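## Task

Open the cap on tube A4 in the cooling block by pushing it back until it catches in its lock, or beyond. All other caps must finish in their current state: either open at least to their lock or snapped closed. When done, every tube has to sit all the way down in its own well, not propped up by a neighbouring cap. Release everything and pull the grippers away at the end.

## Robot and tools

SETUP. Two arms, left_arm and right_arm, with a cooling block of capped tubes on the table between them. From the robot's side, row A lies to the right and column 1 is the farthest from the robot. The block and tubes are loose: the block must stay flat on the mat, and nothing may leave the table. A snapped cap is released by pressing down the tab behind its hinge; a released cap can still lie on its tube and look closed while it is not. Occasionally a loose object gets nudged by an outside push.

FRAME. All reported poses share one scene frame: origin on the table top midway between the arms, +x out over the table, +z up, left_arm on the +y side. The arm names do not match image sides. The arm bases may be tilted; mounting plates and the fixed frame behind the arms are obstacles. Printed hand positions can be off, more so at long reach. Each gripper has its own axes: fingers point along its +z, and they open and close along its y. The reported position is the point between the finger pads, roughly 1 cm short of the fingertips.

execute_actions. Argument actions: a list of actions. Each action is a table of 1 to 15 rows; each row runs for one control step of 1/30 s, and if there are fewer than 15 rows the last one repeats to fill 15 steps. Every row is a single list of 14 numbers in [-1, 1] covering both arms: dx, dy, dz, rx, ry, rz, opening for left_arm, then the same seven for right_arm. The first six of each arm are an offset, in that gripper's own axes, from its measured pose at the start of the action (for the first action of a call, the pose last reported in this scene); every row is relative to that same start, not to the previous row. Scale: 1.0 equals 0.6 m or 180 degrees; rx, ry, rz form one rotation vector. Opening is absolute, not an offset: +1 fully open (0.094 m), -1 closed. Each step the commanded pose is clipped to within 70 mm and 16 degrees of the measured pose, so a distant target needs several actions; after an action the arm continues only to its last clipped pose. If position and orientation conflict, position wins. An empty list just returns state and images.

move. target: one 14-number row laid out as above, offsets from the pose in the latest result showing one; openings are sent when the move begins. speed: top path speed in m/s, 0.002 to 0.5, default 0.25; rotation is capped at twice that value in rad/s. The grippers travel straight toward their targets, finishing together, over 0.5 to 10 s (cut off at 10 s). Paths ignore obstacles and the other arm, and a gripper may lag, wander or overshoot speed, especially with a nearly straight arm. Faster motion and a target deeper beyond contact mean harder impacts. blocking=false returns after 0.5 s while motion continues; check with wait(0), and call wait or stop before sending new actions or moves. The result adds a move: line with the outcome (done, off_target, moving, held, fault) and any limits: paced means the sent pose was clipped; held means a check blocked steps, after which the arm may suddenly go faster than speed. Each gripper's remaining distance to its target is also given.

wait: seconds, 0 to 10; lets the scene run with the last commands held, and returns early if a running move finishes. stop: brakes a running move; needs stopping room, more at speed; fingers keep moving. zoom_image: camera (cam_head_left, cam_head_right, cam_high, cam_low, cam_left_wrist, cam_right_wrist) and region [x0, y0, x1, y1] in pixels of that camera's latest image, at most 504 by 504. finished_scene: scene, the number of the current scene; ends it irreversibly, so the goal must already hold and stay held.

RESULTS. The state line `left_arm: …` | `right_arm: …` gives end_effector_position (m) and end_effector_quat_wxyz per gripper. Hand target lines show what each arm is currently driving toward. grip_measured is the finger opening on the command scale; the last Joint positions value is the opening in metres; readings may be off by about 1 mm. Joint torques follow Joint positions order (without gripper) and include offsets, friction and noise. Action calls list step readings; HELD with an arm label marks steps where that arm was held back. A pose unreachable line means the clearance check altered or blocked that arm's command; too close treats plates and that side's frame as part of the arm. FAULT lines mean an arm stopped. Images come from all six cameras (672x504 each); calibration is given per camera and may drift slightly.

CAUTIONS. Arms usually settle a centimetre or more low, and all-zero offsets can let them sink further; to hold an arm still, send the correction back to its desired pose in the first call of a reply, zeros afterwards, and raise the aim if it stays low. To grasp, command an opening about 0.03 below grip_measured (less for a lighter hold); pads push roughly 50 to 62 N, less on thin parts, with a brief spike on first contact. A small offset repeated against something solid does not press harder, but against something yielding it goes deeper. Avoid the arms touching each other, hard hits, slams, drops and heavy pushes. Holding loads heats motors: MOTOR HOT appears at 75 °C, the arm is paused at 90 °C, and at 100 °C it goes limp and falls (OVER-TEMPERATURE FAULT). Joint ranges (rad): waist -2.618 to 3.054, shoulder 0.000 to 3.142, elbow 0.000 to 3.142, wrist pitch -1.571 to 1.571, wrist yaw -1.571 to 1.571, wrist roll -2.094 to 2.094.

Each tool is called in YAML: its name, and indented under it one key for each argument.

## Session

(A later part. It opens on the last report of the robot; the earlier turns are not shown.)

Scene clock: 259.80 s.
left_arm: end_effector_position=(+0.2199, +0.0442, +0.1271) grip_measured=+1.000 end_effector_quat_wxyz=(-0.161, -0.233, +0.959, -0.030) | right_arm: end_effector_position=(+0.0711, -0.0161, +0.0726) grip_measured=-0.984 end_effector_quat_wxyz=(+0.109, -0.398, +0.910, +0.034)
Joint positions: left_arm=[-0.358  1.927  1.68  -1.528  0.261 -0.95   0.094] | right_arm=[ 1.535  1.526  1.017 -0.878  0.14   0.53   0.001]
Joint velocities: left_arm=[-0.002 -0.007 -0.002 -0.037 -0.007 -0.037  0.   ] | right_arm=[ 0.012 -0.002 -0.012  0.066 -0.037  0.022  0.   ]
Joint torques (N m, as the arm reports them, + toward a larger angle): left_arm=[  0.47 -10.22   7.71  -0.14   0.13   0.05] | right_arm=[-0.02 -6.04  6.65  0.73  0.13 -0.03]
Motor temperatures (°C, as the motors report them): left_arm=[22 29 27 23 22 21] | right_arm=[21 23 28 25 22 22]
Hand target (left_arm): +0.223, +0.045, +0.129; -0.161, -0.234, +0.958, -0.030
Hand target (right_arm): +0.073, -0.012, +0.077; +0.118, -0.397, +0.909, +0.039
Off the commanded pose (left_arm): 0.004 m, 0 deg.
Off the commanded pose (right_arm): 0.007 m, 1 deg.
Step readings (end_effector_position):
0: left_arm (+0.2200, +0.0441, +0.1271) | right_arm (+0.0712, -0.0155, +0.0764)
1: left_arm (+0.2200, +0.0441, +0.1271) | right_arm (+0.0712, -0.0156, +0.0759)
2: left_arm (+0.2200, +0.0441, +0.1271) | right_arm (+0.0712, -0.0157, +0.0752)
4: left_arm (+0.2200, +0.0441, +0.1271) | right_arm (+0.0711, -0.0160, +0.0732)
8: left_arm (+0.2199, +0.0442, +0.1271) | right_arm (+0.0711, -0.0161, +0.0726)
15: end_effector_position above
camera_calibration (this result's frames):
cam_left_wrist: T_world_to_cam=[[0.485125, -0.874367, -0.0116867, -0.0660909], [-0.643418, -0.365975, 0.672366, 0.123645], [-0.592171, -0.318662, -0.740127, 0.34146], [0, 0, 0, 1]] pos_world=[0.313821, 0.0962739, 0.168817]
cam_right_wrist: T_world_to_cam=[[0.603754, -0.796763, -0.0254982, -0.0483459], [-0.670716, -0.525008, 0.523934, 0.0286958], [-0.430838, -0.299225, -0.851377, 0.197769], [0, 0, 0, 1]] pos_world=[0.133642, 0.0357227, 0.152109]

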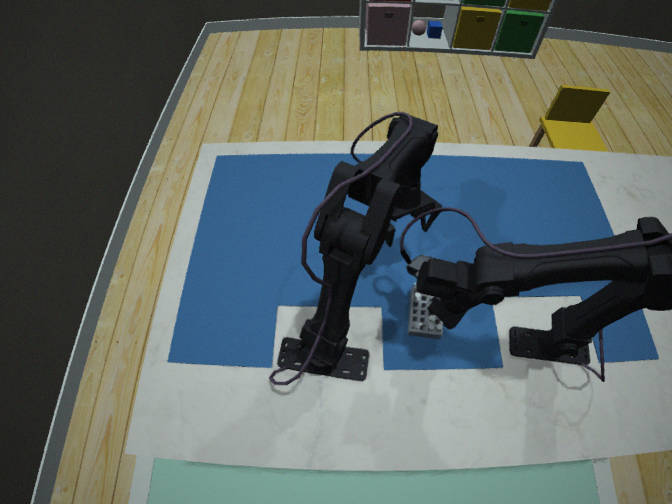

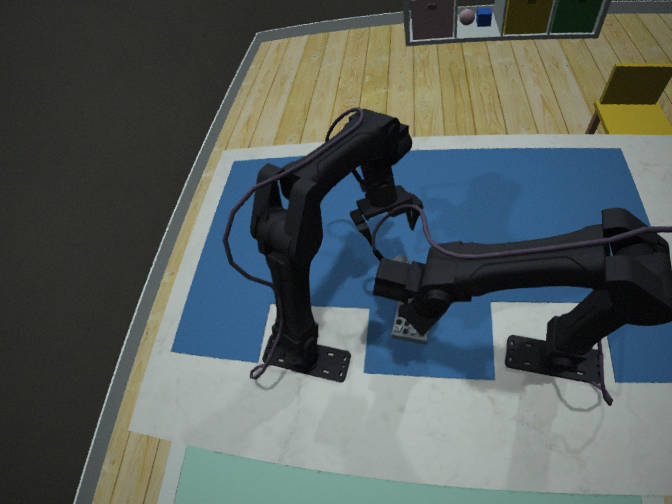

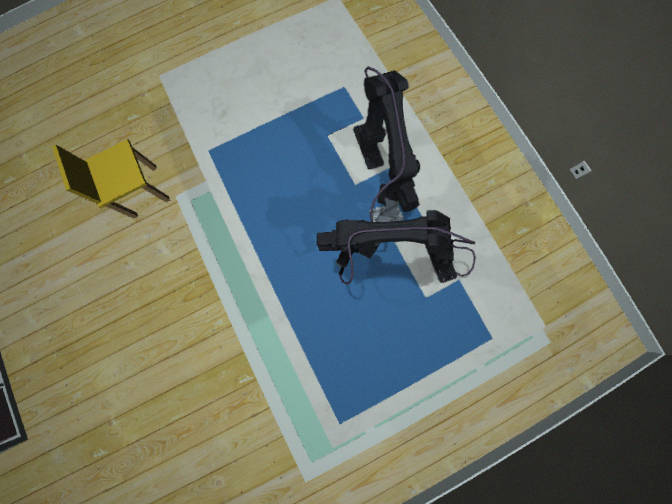

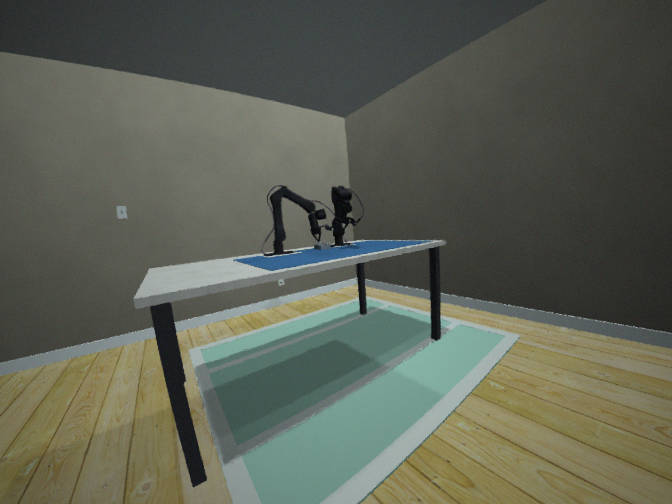

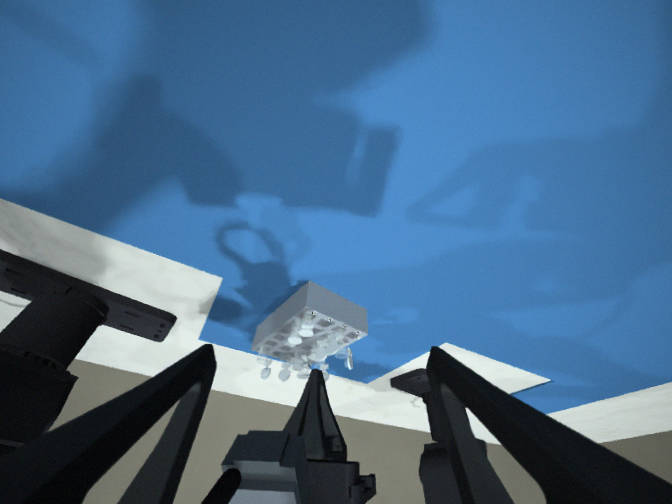

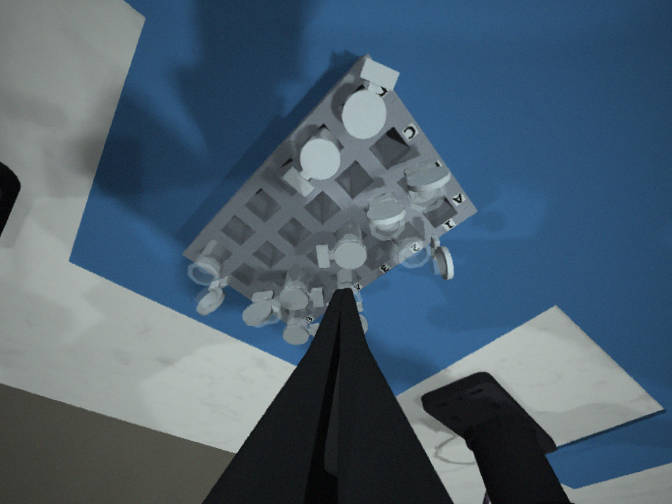

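execute_actions:
  actions:
    - [[-0.004,-0.0008,-0.004,0,0,0,1.0,-0.00364,0.00146,-0.00751,0.00056,-0.00327,-0.00145,-1.0],[-0.004,-0.0008,-0.004,0,0,0,1.0,-0.00221,0.00155,-0.00761,0.0009,-0.00245,-0.00208,-1.0],[-0.004,-0.0008,-0.004,0,0,0,1.0,-0.00058,0.00165,-0.00772,0.0013,-0.00152,-0.00279,-1.0],[-0.004,-0.0008,-0.004,0,0,0,1.0,0.00085,0.00175,-0.00781,0.00165,-0.0007,-0.00342,-1.0],[-0.004,-0.0008,-0.004,0,0,0,1.0,0.00248,0.00185,-0.00792,0.00204,0.00023,-0.00414,-1.0],[-0.004,-0.0008,-0.004,0,0,0,1.0,0.0039,0.00194,-0.00802,0.00239,0.00105,-0.00477,-1.0],[-0.004,-0.0008,-0.004,0,0,0,1.0,0.00554,0.00205,-0.00813,0.00278,0.00198,-0.00549,-1.0],[-0.004,-0.0008,-0.004,0,0,0,1.0,0.00696,0.00214,-0.00823,0.00313,0.0028,-0.00612,-1.0],[-0.004,-0.0008,-0.004,0,0,0,1.0,0.00859,0.00224,-0.00834,0.00352,0.00373,-0.00684,-1.0],[-0.004,-0.0008,-0.004,0,0,0,1.0,0.01002,0.00234,-0.00843,0.00387,0.00455,-0.00747,-1.0],[-0.004,-0.0008,-0.004,0,0,0,1.0,0.01165,0.00244,-0.00854,0.00427,0.00548,-0.00819,-1.0]]

wait:
  seconds: 0.3

Scene clock: 264.00 s.
left_arm: end_effector_position=(+0.2197, +0.0442, +0.1271) grip_measured=+1.000 end_effector_quat_wxyz=(-0.162, -0.232, +0.959, -0.030) | right_arm: end_effector_position=(+0.0686, -0.0177, +0.0723) grip_measured=-0.984 end_effector_quat_wxyz=(+0.109, -0.404, +0.908, +0.028)
Joint positions: left_arm=[-0.358  1.927  1.68  -1.529  0.261 -0.949  0.094] | right_arm=[ 1.546  1.526  1.017 -0.888  0.147  0.53   0.001]
Joint velocities: left_arm=[ 0.007 -0.012  0.007 -0.066  0.081 -0.066  0.   ] | right_arm=[-0.012 -0.007 -0.012 -0.007 -0.051 -0.022  0.001]
Joint torques (N m, as the arm reports them, + toward a larger angle): left_arm=[  0.46 -10.22   7.71  -0.14   0.13   0.05] | right_arm=[ 0.86 -6.43  6.61  0.34  0.05 -0.05]
Motor temperatures (°C, as the motors report them): left_arm=[22 29 27 23 22 21] | right_arm=[21 23 28 25 22 22]
Hand target (left_arm): +0.223, +0.045, +0.129; -0.161, -0.233, +0.959, -0.030
Hand target (right_arm): +0.065, -0.021, +0.076; +0.105, -0.410, +0.906, +0.023
Off the commanded pose (left_arm): 0.004 m, 0 deg.
Off the commanded pose (right_arm): 0.006 m, 1 deg.
Step readings (end_effector_position):
0: left_arm (+0.2199, +0.0442, +0.1271) | right_arm (+0.0711, -0.0161, +0.0726)
1: left_arm (+0.2198, +0.0442, +0.1271) | right_arm (+0.0711, -0.0161, +0.0726)
2: left_arm (+0.2198, +0.0442, +0.1271) | right_arm (+0.0711, -0.0162, +0.0726)
4: left_arm (+0.2197, +0.0442, +0.1271) | right_arm (+0.0710, -0.0166, +0.0725)
8: left_arm (+0.2197, +0.0442, +0.1271) | right_arm (+0.0692, -0.0178, +0.0722)
15: end_effector_position above
camera_calibration (this result's frames):
cam_left_wrist: T_world_to_cam=[[0.483857, -0.875067, -0.0118387, -0.0656084], [-0.643631, -0.364988, 0.672698, 0.12351], [-0.592977, -0.31787, -0.739823, 0.341525], [0, 0, 0, 1]] pos_world=[0.313757, 0.0962286, 0.168806]
cam_right_wrist: T_world_to_cam=[[0.61192, -0.790798, -0.0138481, -0.0494542], [-0.668069, -0.526166, 0.526149, 0.0259549], [-0.423364, -0.31271, -0.85028, 0.195194], [0, 0, 0, 1]] pos_world=[0.13024, 0.0355874, 0.151629]

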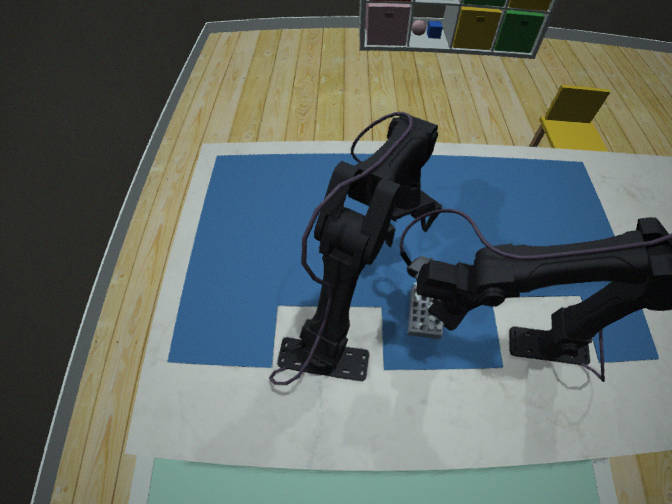

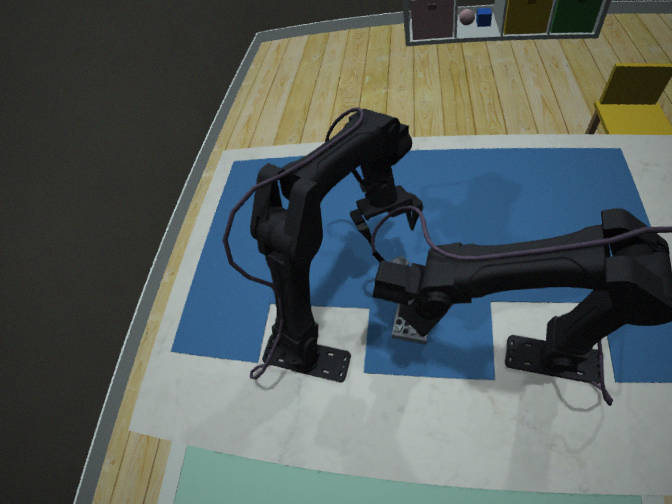

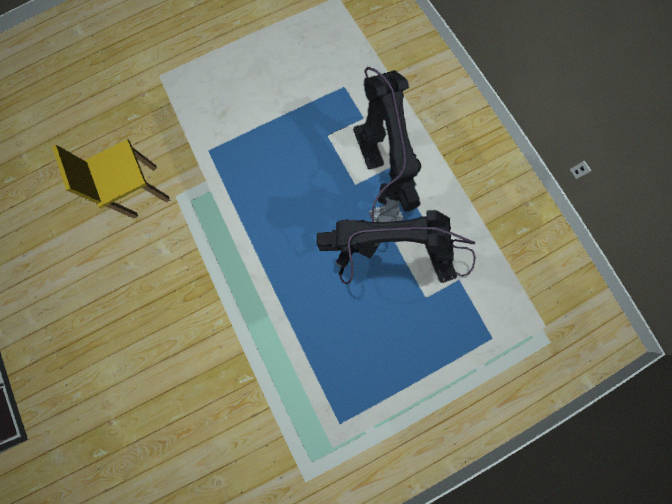

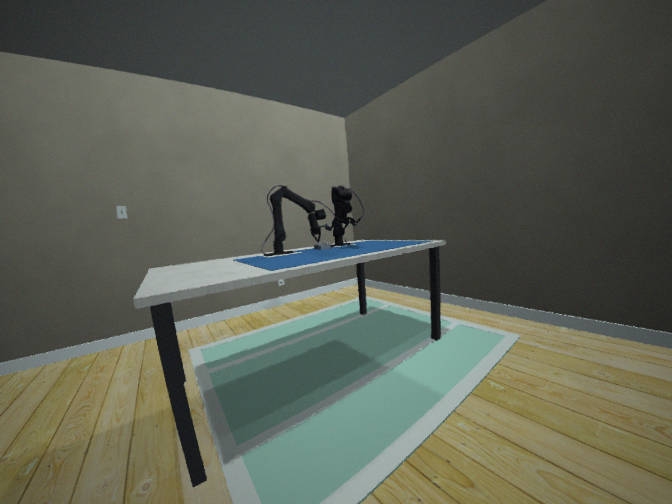

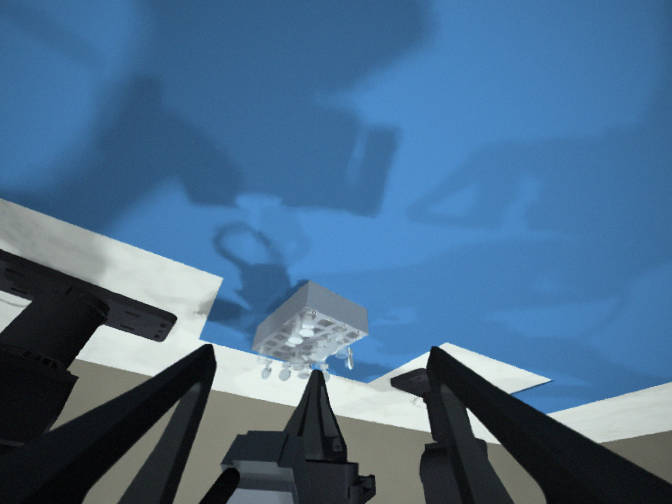

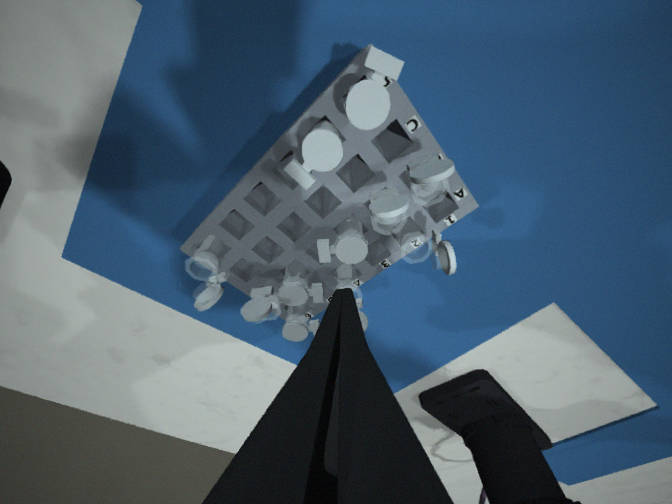

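Scene clock: 264.30 s.
left_arm: end_effector_position=(+0.2196, +0.0443, +0.1272) grip_measured=+1.000 end_effector_quat_wxyz=(-0.162, -0.232, +0.959, -0.030) | right_arm: end_effector_position=(+0.0685, -0.0177, +0.0723) grip_measured=-0.984 end_effector_quat_wxyz=(+0.109, -0.404, +0.908, +0.028)
Joint positions: left_arm=[-0.358  1.927  1.68  -1.529  0.261 -0.949  0.094] | right_arm=[ 1.547  1.526  1.017 -0.888  0.147  0.53   0.001]
Joint velocities: left_arm=[ 0.012  0.002 -0.017  0.007 -0.081 -0.037  0.   ] | right_arm=[-0.002  0.007 -0.017  0.037 -0.007  0.022 -0.   ]
Joint torques (N m, as the arm reports them, + toward a larger angle): left_arm=[  0.46 -10.21   7.72  -0.14   0.13   0.05] | right_arm=[ 0.72 -6.45  6.58  0.35  0.07 -0.03]
Motor temperatures (°C, as the motors report them): left_arm=[22 29 27 23 22 21] | right_arm=[21 23 28 25 22 22]
Hand target (left_arm): +0.223, +0.045, +0.129; -0.161, -0.233, +0.959, -0.030
Hand target (right_arm): +0.064, -0.021, +0.076; +0.105, -0.410, +0.906, +0.023
Off the commanded pose (left_arm): 0.004 m, 0 deg.
Off the commanded pose (right_arm): 0.006 m, 1 deg.
wait: 0.30 s; at rest by 0.17 s
camera_calibration (this result's frames):
cam_left_wrist: T_world_to_cam=[[0.483853, -0.875065, -0.0121607, -0.0654899], [-0.643406, -0.365111, 0.672847, 0.123399], [-0.593224, -0.317735, -0.739682, 0.341536], [0, 0, 0, 1]] pos_world=[0.313691, 0.0962645, 0.168803]
cam_right_wrist: T_world_to_cam=[[0.612222, -0.790565, -0.0138481, -0.0493803], [-0.667869, -0.526421, 0.526149, 0.0258805], [-0.423245, -0.312871, -0.85028, 0.195147], [0, 0, 0, 1]] pos_world=[0.130112, 0.0356416, 0.151629]

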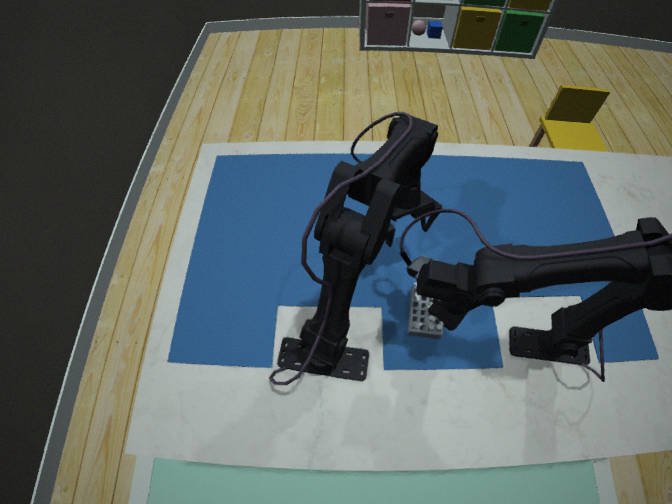

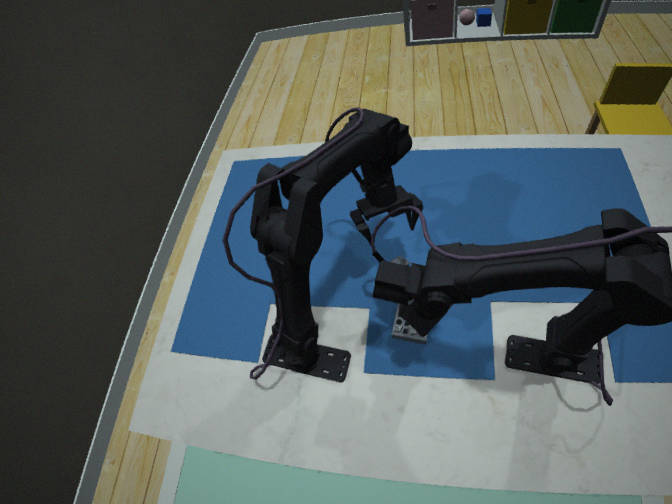

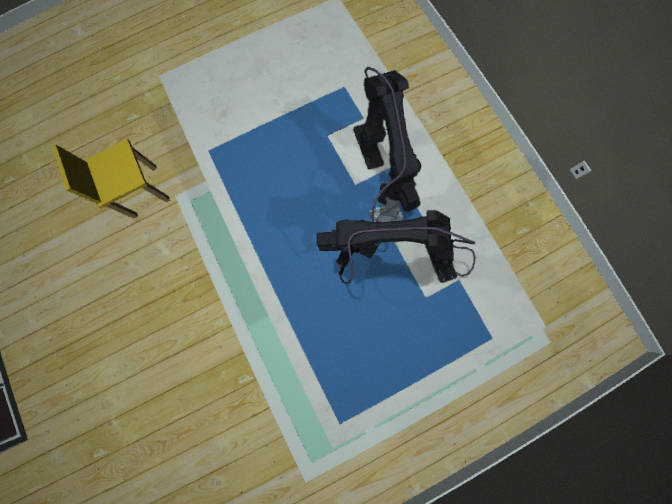

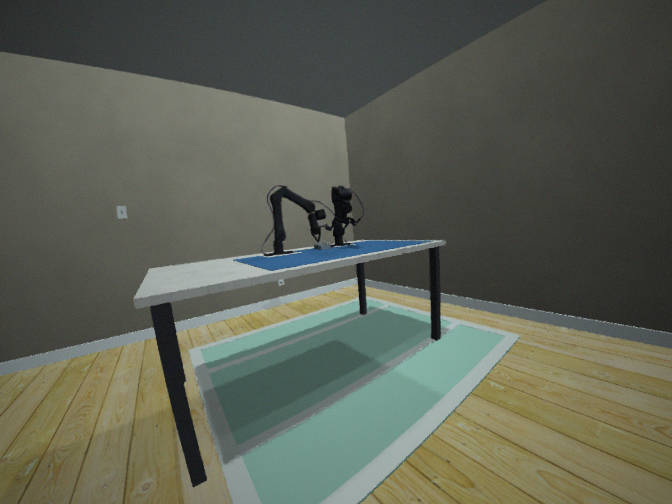

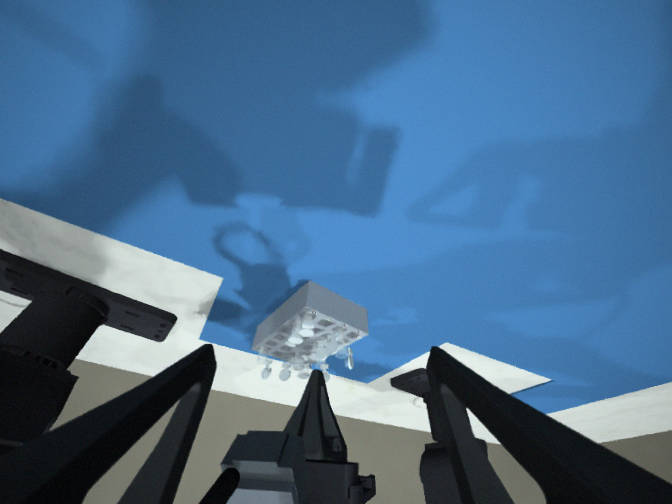

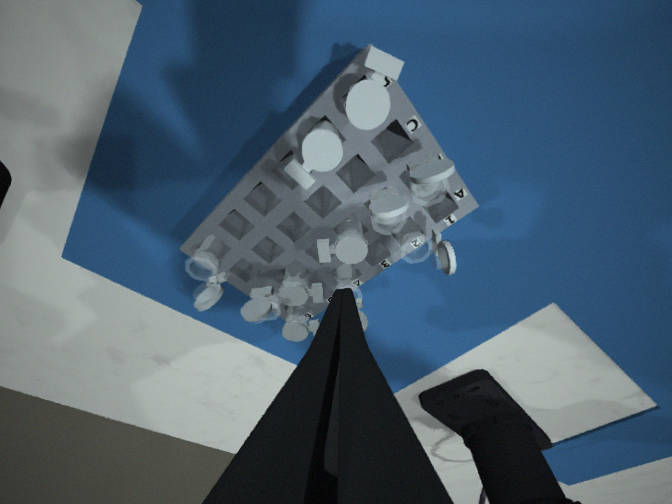

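execute_actions:
  actions:
    - [[-0.004,-0.0008,-0.004,0,0,0,1.0,0.0082,0.0006,-0.0075,0.00178,0.0052,-0.00413,-1.0],[-0.004,-0.0008,-0.004,0,0,0,1.0,0.00986,0.00025,-0.0072,0.00181,0.00647,-0.00421,-1.0],[-0.004,-0.0008,-0.004,0,0,0,1.0,0.0115,-0.0001,-0.0069,0.00184,0.00774,-0.00429,-1.0],[-0.004,-0.0008,-0.004,0,0,0,1.0,0.01315,-0.00047,-0.0066,0.00187,0.00901,-0.00436,-1.0],[-0.004,-0.0008,-0.004,0,0,0,1.0,0.0148,-0.00083,-0.0063,0.0019,0.01029,-0.00444,-1.0],[-0.004,-0.0008,-0.004,0,0,0,1.0,0.01645,-0.00119,-0.006,0.00193,0.01156,-0.00452,-1.0],[-0.004,-0.0008,-0.004,0,0,0,1.0,0.0181,-0.00154,-0.0057,0.00196,0.01283,-0.0046,-1.0],[-0.004,-0.0008,-0.004,0,0,0,1.0,0.01975,-0.0019,-0.00544,0.00199,0.01411,-0.00468,-1.0]]

Scene clock: 268.47 s.
left_arm: end_effector_position=(+0.2195, +0.0444, +0.1272) grip_measured=+1.000 end_effector_quat_wxyz=(-0.162, -0.232, +0.959, -0.030) | right_arm: end_effector_position=(+0.0684, -0.0181, +0.0723) grip_measured=-0.984 end_effector_quat_wxyz=(+0.109, -0.404, +0.908, +0.027)
Joint positions: left_arm=[-0.358  1.927  1.68  -1.53   0.261 -0.947  0.094] | right_arm=[ 1.547  1.526  1.017 -0.89   0.147  0.53   0.001]
Joint velocities: left_arm=[-0.022  0.012 -0.007 -0.022 -0.022  0.037  0.   ] | right_arm=[ 0.002 -0.007 -0.007  0.037 -0.037 -0.051  0.001]
Joint torques (N m, as the arm reports them, + toward a larger angle): left_arm=[  0.45 -10.23   7.71  -0.14   0.13   0.04] | right_arm=[ 0.63 -6.41  6.09  0.18 -0.06 -0.04]
Motor temperatures (°C, as the motors report them): left_arm=[22 29 27 23 22 21] | right_arm=[21 24 28 25 22 22]
Hand target (left_arm): +0.223, +0.045, +0.129; -0.161, -0.232, +0.959, -0.030
Hand target (right_arm): +0.061, -0.027, +0.073; +0.091, -0.411, +0.907, +0.016
Off the commanded pose (left_arm): 0.004 m, 0 deg.
Off the commanded pose (right_arm): 0.012 m, 3 deg.
Step readings (end_effector_position):
0: left_arm (+0.2196, +0.0443, +0.1272) | right_arm (+0.0685, -0.0177, +0.0723)
1: left_arm (+0.2196, +0.0443, +0.1272) | right_arm (+0.0685, -0.0177, +0.0723)
2: left_arm (+0.2196, +0.0443, +0.1272) | right_arm (+0.0685, -0.0178, +0.0723)
4: left_arm (+0.2196, +0.0443, +0.1272) | right_arm (+0.0685, -0.0179, +0.0723)
8: left_arm (+0.2195, +0.0444, +0.1272) | right_arm (+0.0684, -0.0181, +0.0723)
15: end_effector_position above
camera_calibration (this result's frames):
cam_left_wrist: T_world_to_cam=[[0.482899, -0.875588, -0.0124346, -0.0650691], [-0.643452, -0.364433, 0.67317, 0.123242], [-0.593951, -0.317072, -0.739383, 0.34159], [0, 0, 0, 1]] pos_world=[0.31361, 0.0962484, 0.168793]
cam_right_wrist: T_world_to_cam=[[0.612217, -0.79059, -0.0125891, -0.0497786], [-0.667678, -0.525434, 0.527375, 0.0255406], [-0.423552, -0.314463, -0.849539, 0.194838], [0, 0, 0, 1]] pos_world=[0.130052, 0.0353347, 0.151426]

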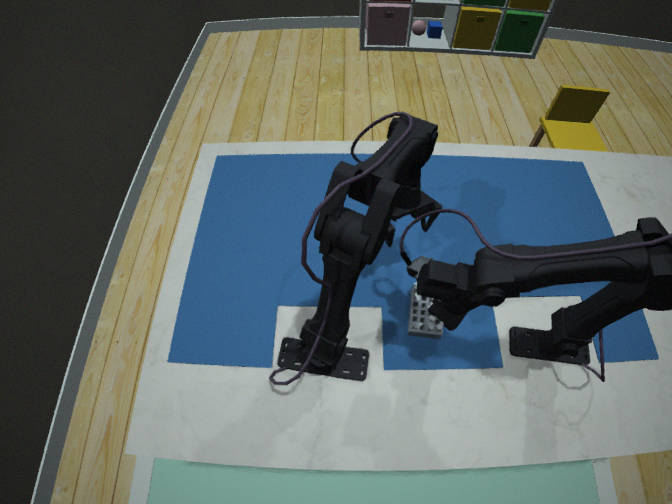

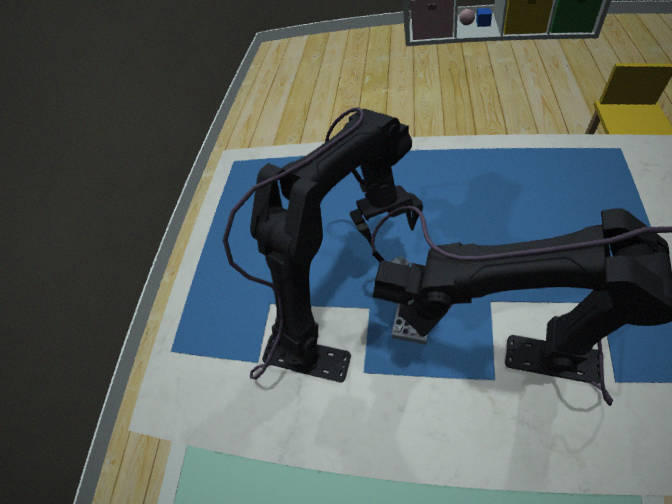

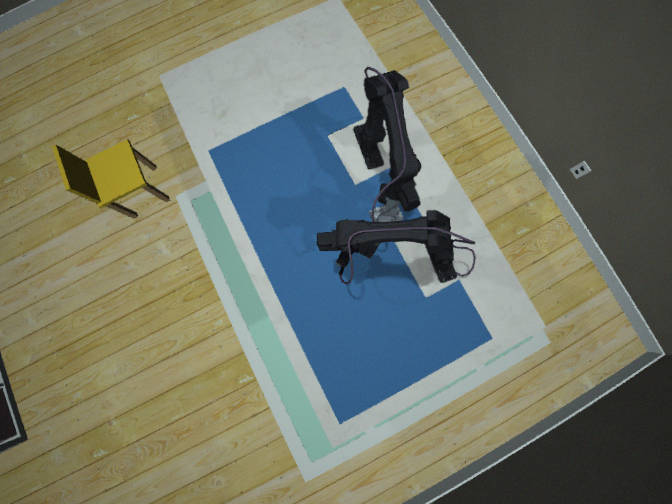

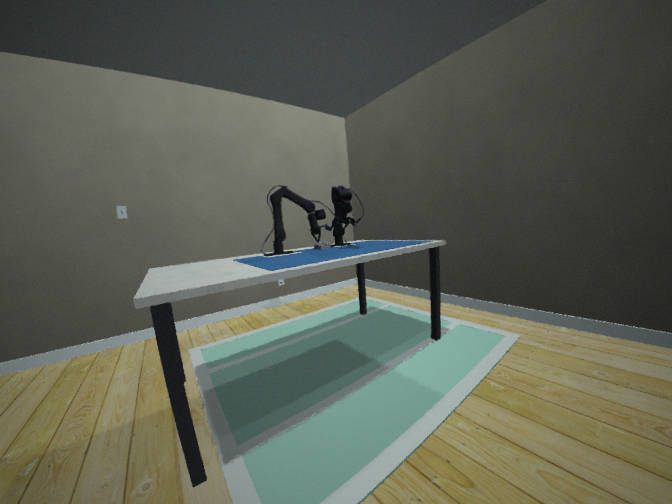

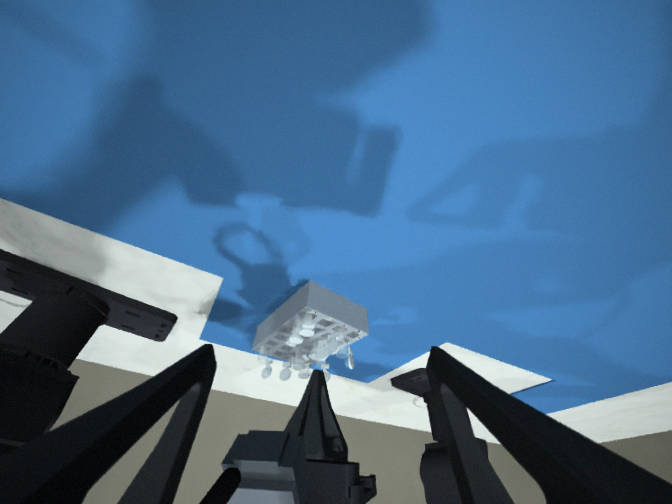

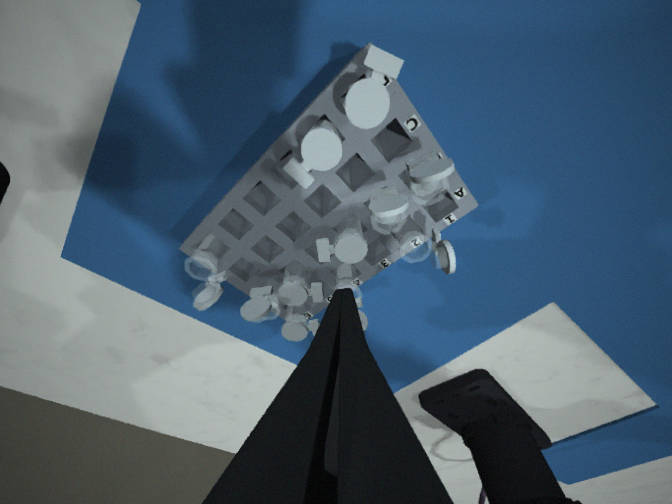

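zoom_image:
  camera: "cam_left_wrist"
  region: [285, 340, 355, 400]

zoom_image:
  camera: "cam_low"
  region: [303, 226, 337, 254]

zoom_image:
  camera: "cam_right_wrist"
  region: [300, 250, 400, 350]

Region (285, 340, 355, 400) of cam_left_wrist's 672x504 image, scaled by 7.200, with more detail than that image has; it fills the top 432 rows of this view, and the rest is white.

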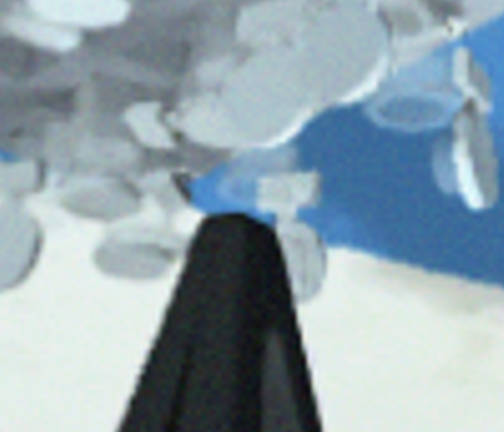

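Region (303, 226, 337, 254) of cam_low's 672x504 image, scaled by 14.824, with more detail than that image has; it fills the top 415 rows of this view, and the rest is white.

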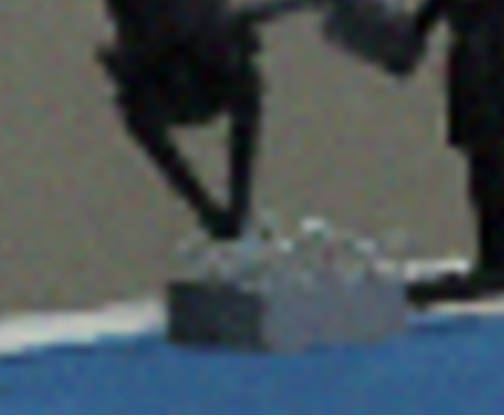

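Region (300, 250, 400, 350) of cam_right_wrist's 672x504 image, scaled by 5.040, with more detail than that image has.

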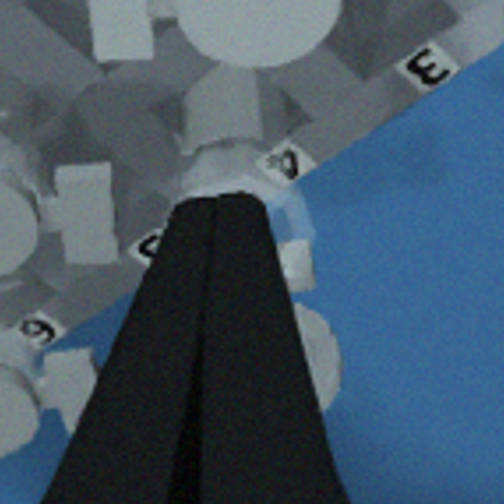

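execute_actions:
  actions:
    - [[-0.004,-0.0008,-0.004,0,0,0,1.0,0.01833,-0.00167,-0.00912,0.00065,0.01182,-0.00431,-1.0],[-0.004,-0.0008,-0.004,0,0,0,1.0,0.01714,-0.00147,-0.01219,-0.00047,0.00992,-0.004,-1.0],[-0.004,-0.0008,-0.004,0,0,0,1.0,0.01667,-0.00139,-0.01342,-0.00091,0.00916,-0.00387,-1.0],[-0.004,-0.0008,-0.004,0,0,0,1.0,0.01619,-0.00132,-0.01465,-0.00136,0.0084,-0.00375,-1.0],[-0.004,-0.0008,-0.004,0,0,0,1.0,0.01572,-0.00124,-0.01587,-0.00181,0.00763,-0.00362,-1.0],[-0.004,-0.0008,-0.004,0,0,0,1.0,0.01534,-0.00118,-0.01686,-0.00217,0.00702,-0.00352,-1.0],[-0.004,-0.0008,-0.004,0,0,0,1.0,0.01501,-0.00112,-0.01772,-0.00248,0.00649,-0.00344,-1.0]]

Scene clock: 274.93 s.
left_arm: end_effector_position=(+0.2193, +0.0445, +0.1272) grip_measured=+1.000 end_effector_quat_wxyz=(-0.162, -0.231, +0.959, -0.029) | right_arm: end_effector_position=(+0.0683, -0.0182, +0.0722) grip_measured=-0.984 end_effector_quat_wxyz=(+0.109, -0.404, +0.908, +0.027)
Joint positions: left_arm=[-0.358  1.927  1.68  -1.531  0.261 -0.946  0.094] | right_arm=[ 1.547  1.526  1.017 -0.89   0.146  0.53   0.001]
Joint velocities: left_arm=[ 0.012  0.007  0.002 -0.051  0.037 -0.007  0.   ] | right_arm=[-0.017  0.017 -0.007 -0.051 -0.007 -0.022  0.   ]
Joint torques (N m, as the arm reports them, + toward a larger angle): left_arm=[  0.46 -10.21   7.71  -0.14   0.13   0.05] | right_arm=[ 0.63 -8.65  6.23  0.14 -0.06 -0.03]
Motor temperatures (°C, as the motors report them): left_arm=[22 30 27 23 22 21] | right_arm=[21 24 28 25 22 22]
Hand target (left_arm): +0.222, +0.045, +0.129; -0.162, -0.232, +0.959, -0.030
Hand target (right_arm): +0.062, -0.026, +0.080; +0.098, -0.410, +0.907, +0.026
Off the commanded pose (left_arm): 0.004 m, 0 deg.
Off the commanded pose (right_arm): 0.014 m, 1 deg.
Step readings (end_effector_position):
0: left_arm (+0.2195, +0.0444, +0.1272) | right_arm (+0.0684, -0.0181, +0.0723)
1: left_arm (+0.2195, +0.0444, +0.1272) | right_arm (+0.0684, -0.0182, +0.0722)
2: left_arm (+0.2194, +0.0444, +0.1272) | right_arm (+0.0683, -0.0182, +0.0722)
4: left_arm (+0.2194, +0.0444, +0.1272) | right_arm (+0.0683, -0.0182, +0.0722)
8: left_arm (+0.2193, +0.0445, +0.1272) | right_arm (+0.0683, -0.0182, +0.0722)
15: end_effector_position above
camera_calibration (this result's frames):
cam_left_wrist: T_world_to_cam=[[0.481629, -0.876285, -0.0125839, -0.0645873], [-0.643661, -0.363445, 0.673504, 0.123106], [-0.594755, -0.316279, -0.739077, 0.341653], [0, 0, 0, 1]] pos_world=[0.313545, 0.0962029, 0.168783]
cam_right_wrist: T_world_to_cam=[[0.612263, -0.790554, -0.0126196, -0.0497888], [-0.667411, -0.525318, 0.527829, 0.0254094], [-0.423907, -0.314748, -0.849257, 0.194755], [0, 0, 0, 1]] pos_world=[0.13, 0.0352861, 0.151357]

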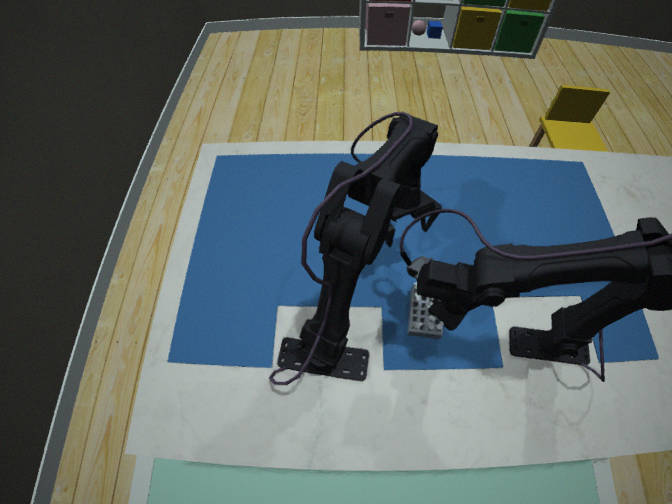

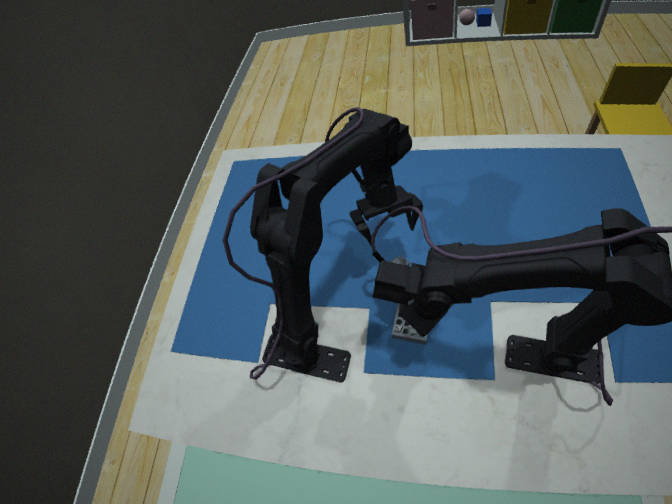

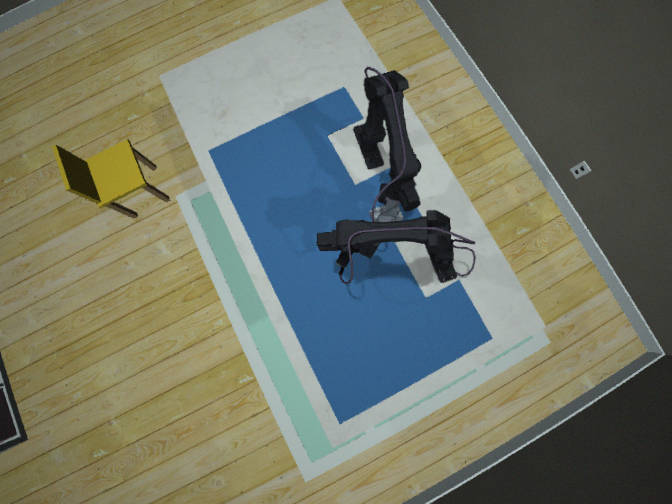

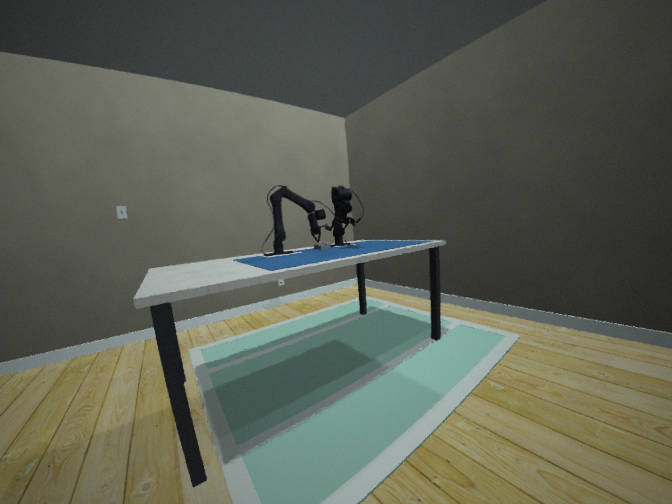

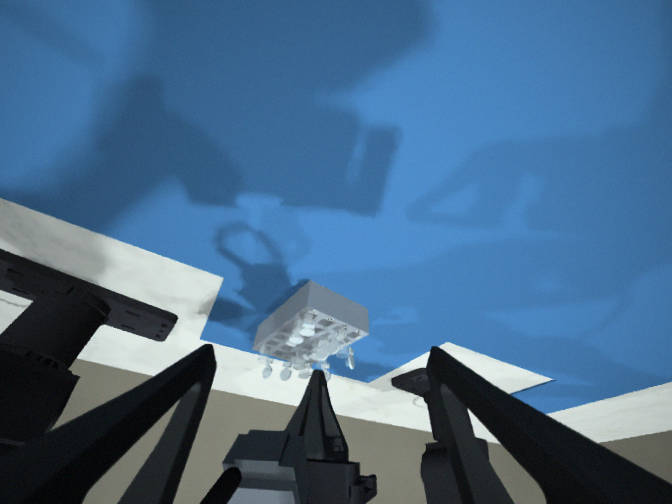

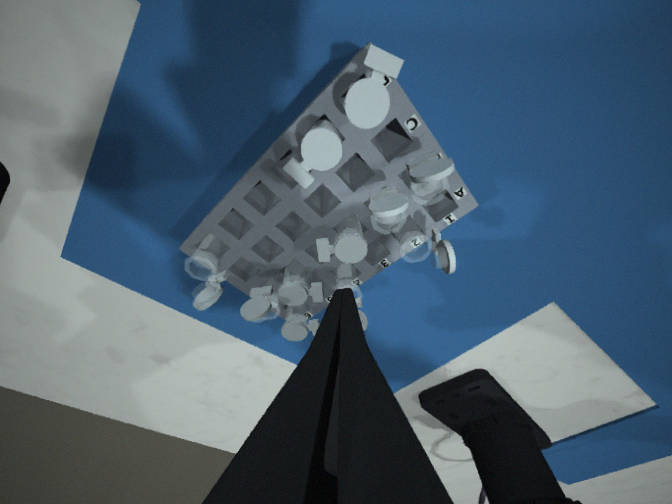

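execute_actions:
  actions:
    - [[-0.004,-0.0008,-0.004,0,0,0,1.0,0.01399,-0.00095,-0.02035,-0.00344,0.00486,-0.00317,-1.0],[-0.004,-0.0008,-0.004,0,0,0,1.0,0.01399,-0.00095,-0.02035,-0.00344,0.00486,-0.00317,-1.0],[-0.004,-0.0008,-0.004,0,0,0,1.0,0.01399,-0.00095,-0.02035,-0.00344,0.00486,-0.00317,-1.0],[-0.004,-0.0008,-0.004,0,0,0,1.0,0.01535,-0.00118,-0.01684,-0.00216,0.00704,-0.00353,-1.0]]

Scene clock: 276.57 s.
left_arm: end_effector_position=(+0.2191, +0.0446, +0.1273) grip_measured=+1.000 end_effector_quat_wxyz=(-0.163, -0.231, +0.959, -0.029) | right_arm: end_effector_position=(+0.0675, -0.0192, +0.0743) grip_measured=-0.984 end_effector_quat_wxyz=(+0.108, -0.404, +0.908, +0.029)
Joint positions: left_arm=[-0.358  1.927  1.68  -1.532  0.261 -0.945  0.094] | right_arm=[ 1.547  1.518  1.017 -0.896  0.143  0.53   0.001]
Joint velocities: left_arm=[-0.012  0.002 -0.002  0.081  0.066  0.037  0.   ] | right_arm=[-0.002  0.007 -0.007 -0.022  0.022 -0.007 -0.   ]
Joint torques (N m, as the arm reports them, + toward a larger angle): left_arm=[  0.46 -10.2    7.71  -0.14   0.12   0.05] | right_arm=[ 0.64 -7.64  6.22  0.19 -0.04 -0.05]
Motor temperatures (°C, as the motors report them): left_arm=[22 30 27 23 22 21] | right_arm=[21 24 28 25 22 22]
Hand target (left_arm): +0.222, +0.045, +0.129; -0.162, -0.231, +0.959, -0.029
Hand target (right_arm): +0.061, -0.027, +0.080; +0.097, -0.410, +0.907, +0.025
Off the commanded pose (left_arm): 0.004 m, 0 deg.
Off the commanded pose (right_arm): 0.012 m, 1 deg.
Step readings (end_effector_position):
0: left_arm (+0.2193, +0.0445, +0.1272) | right_arm (+0.0683, -0.0182, +0.0722)
1: left_arm (+0.2192, +0.0445, +0.1273) | right_arm (+0.0684, -0.0182, +0.0725)
2: left_arm (+0.2192, +0.0445, +0.1273) | right_arm (+0.0682, -0.0183, +0.0730)
4: left_arm (+0.2192, +0.0445, +0.1273) | right_arm (+0.0677, -0.0190, +0.0741)
8: left_arm (+0.2192, +0.0445, +0.1273) | right_arm (+0.0675, -0.0192, +0.0743)
15: end_effector_position above
camera_calibration (this result's frames):
cam_left_wrist: T_world_to_cam=[[0.48067, -0.876803, -0.0131771, -0.0640488], [-0.643479, -0.362889, 0.673978, 0.122836], [-0.595728, -0.315482, -0.738634, 0.341716], [0, 0, 0, 1]] pos_world=[0.313398, 0.0962225, 0.16877]
cam_right_wrist: T_world_to_cam=[[0.612686, -0.790145, -0.0169227, -0.0497151], [-0.665615, -0.527433, 0.527988, 0.0231313], [-0.426112, -0.312227, -0.849083, 0.196047], [0, 0, 0, 1]] pos_world=[0.129394, 0.0341291, 0.153406]

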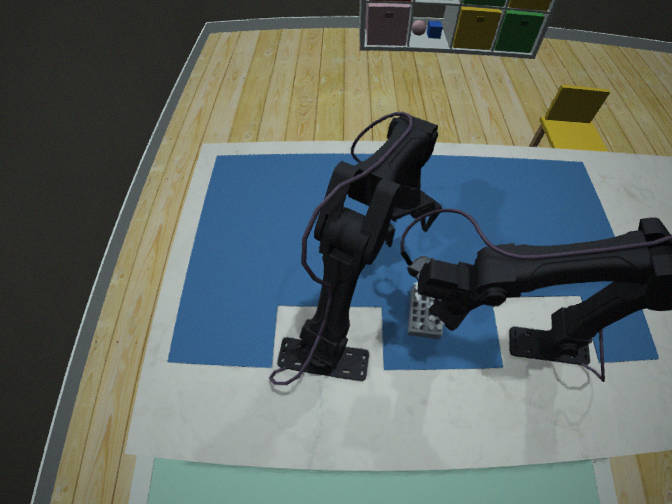

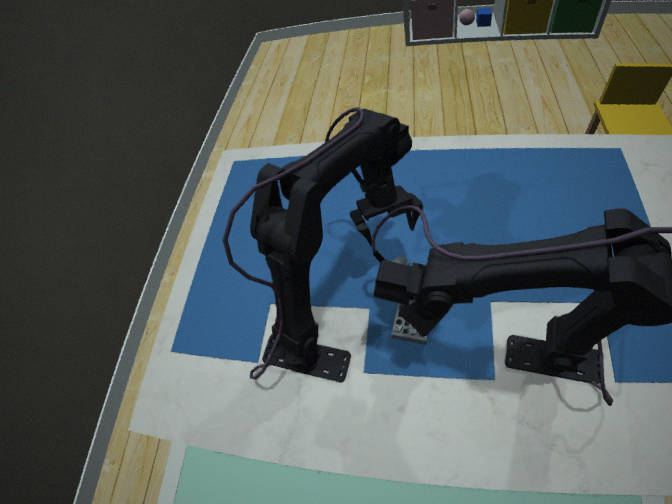

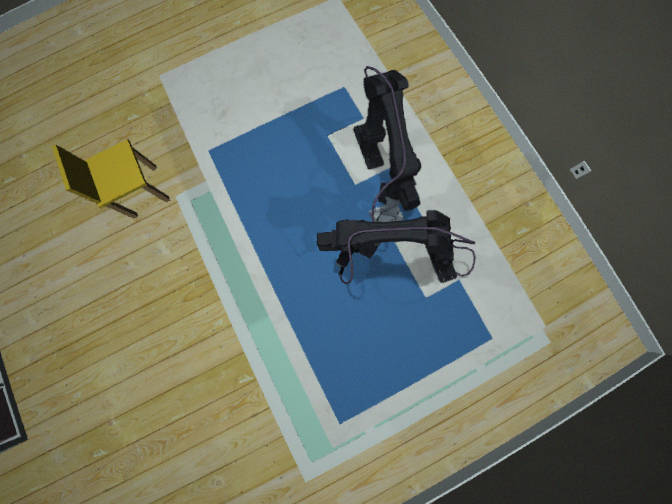

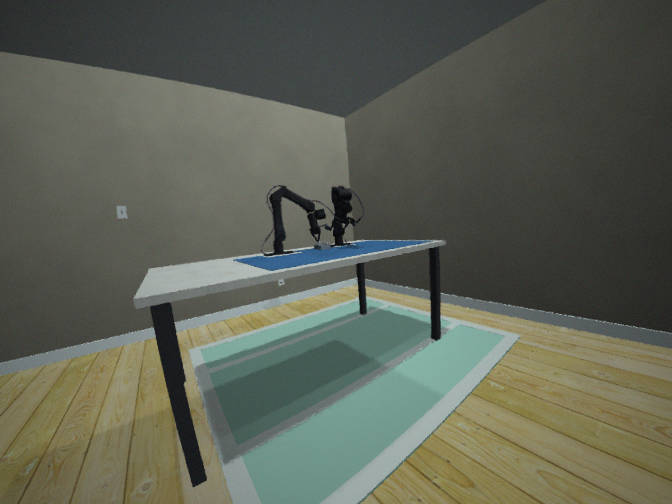

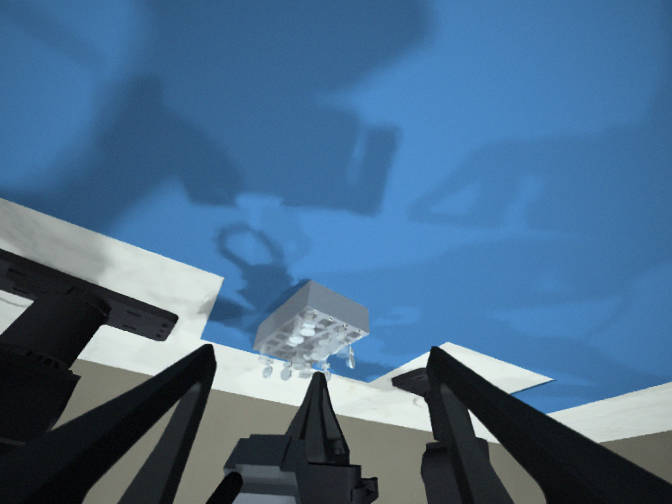

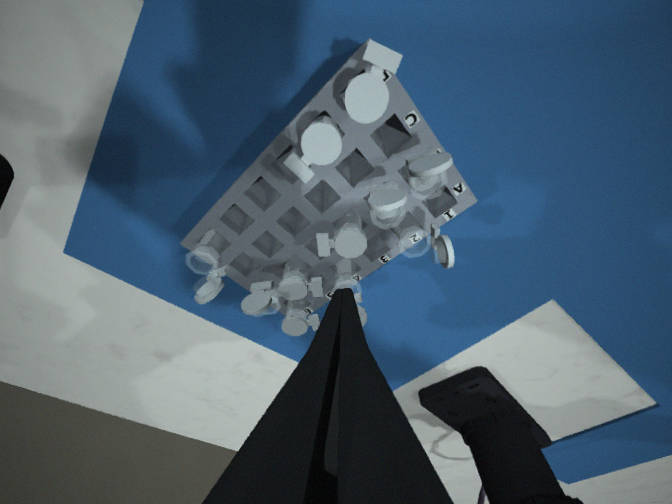

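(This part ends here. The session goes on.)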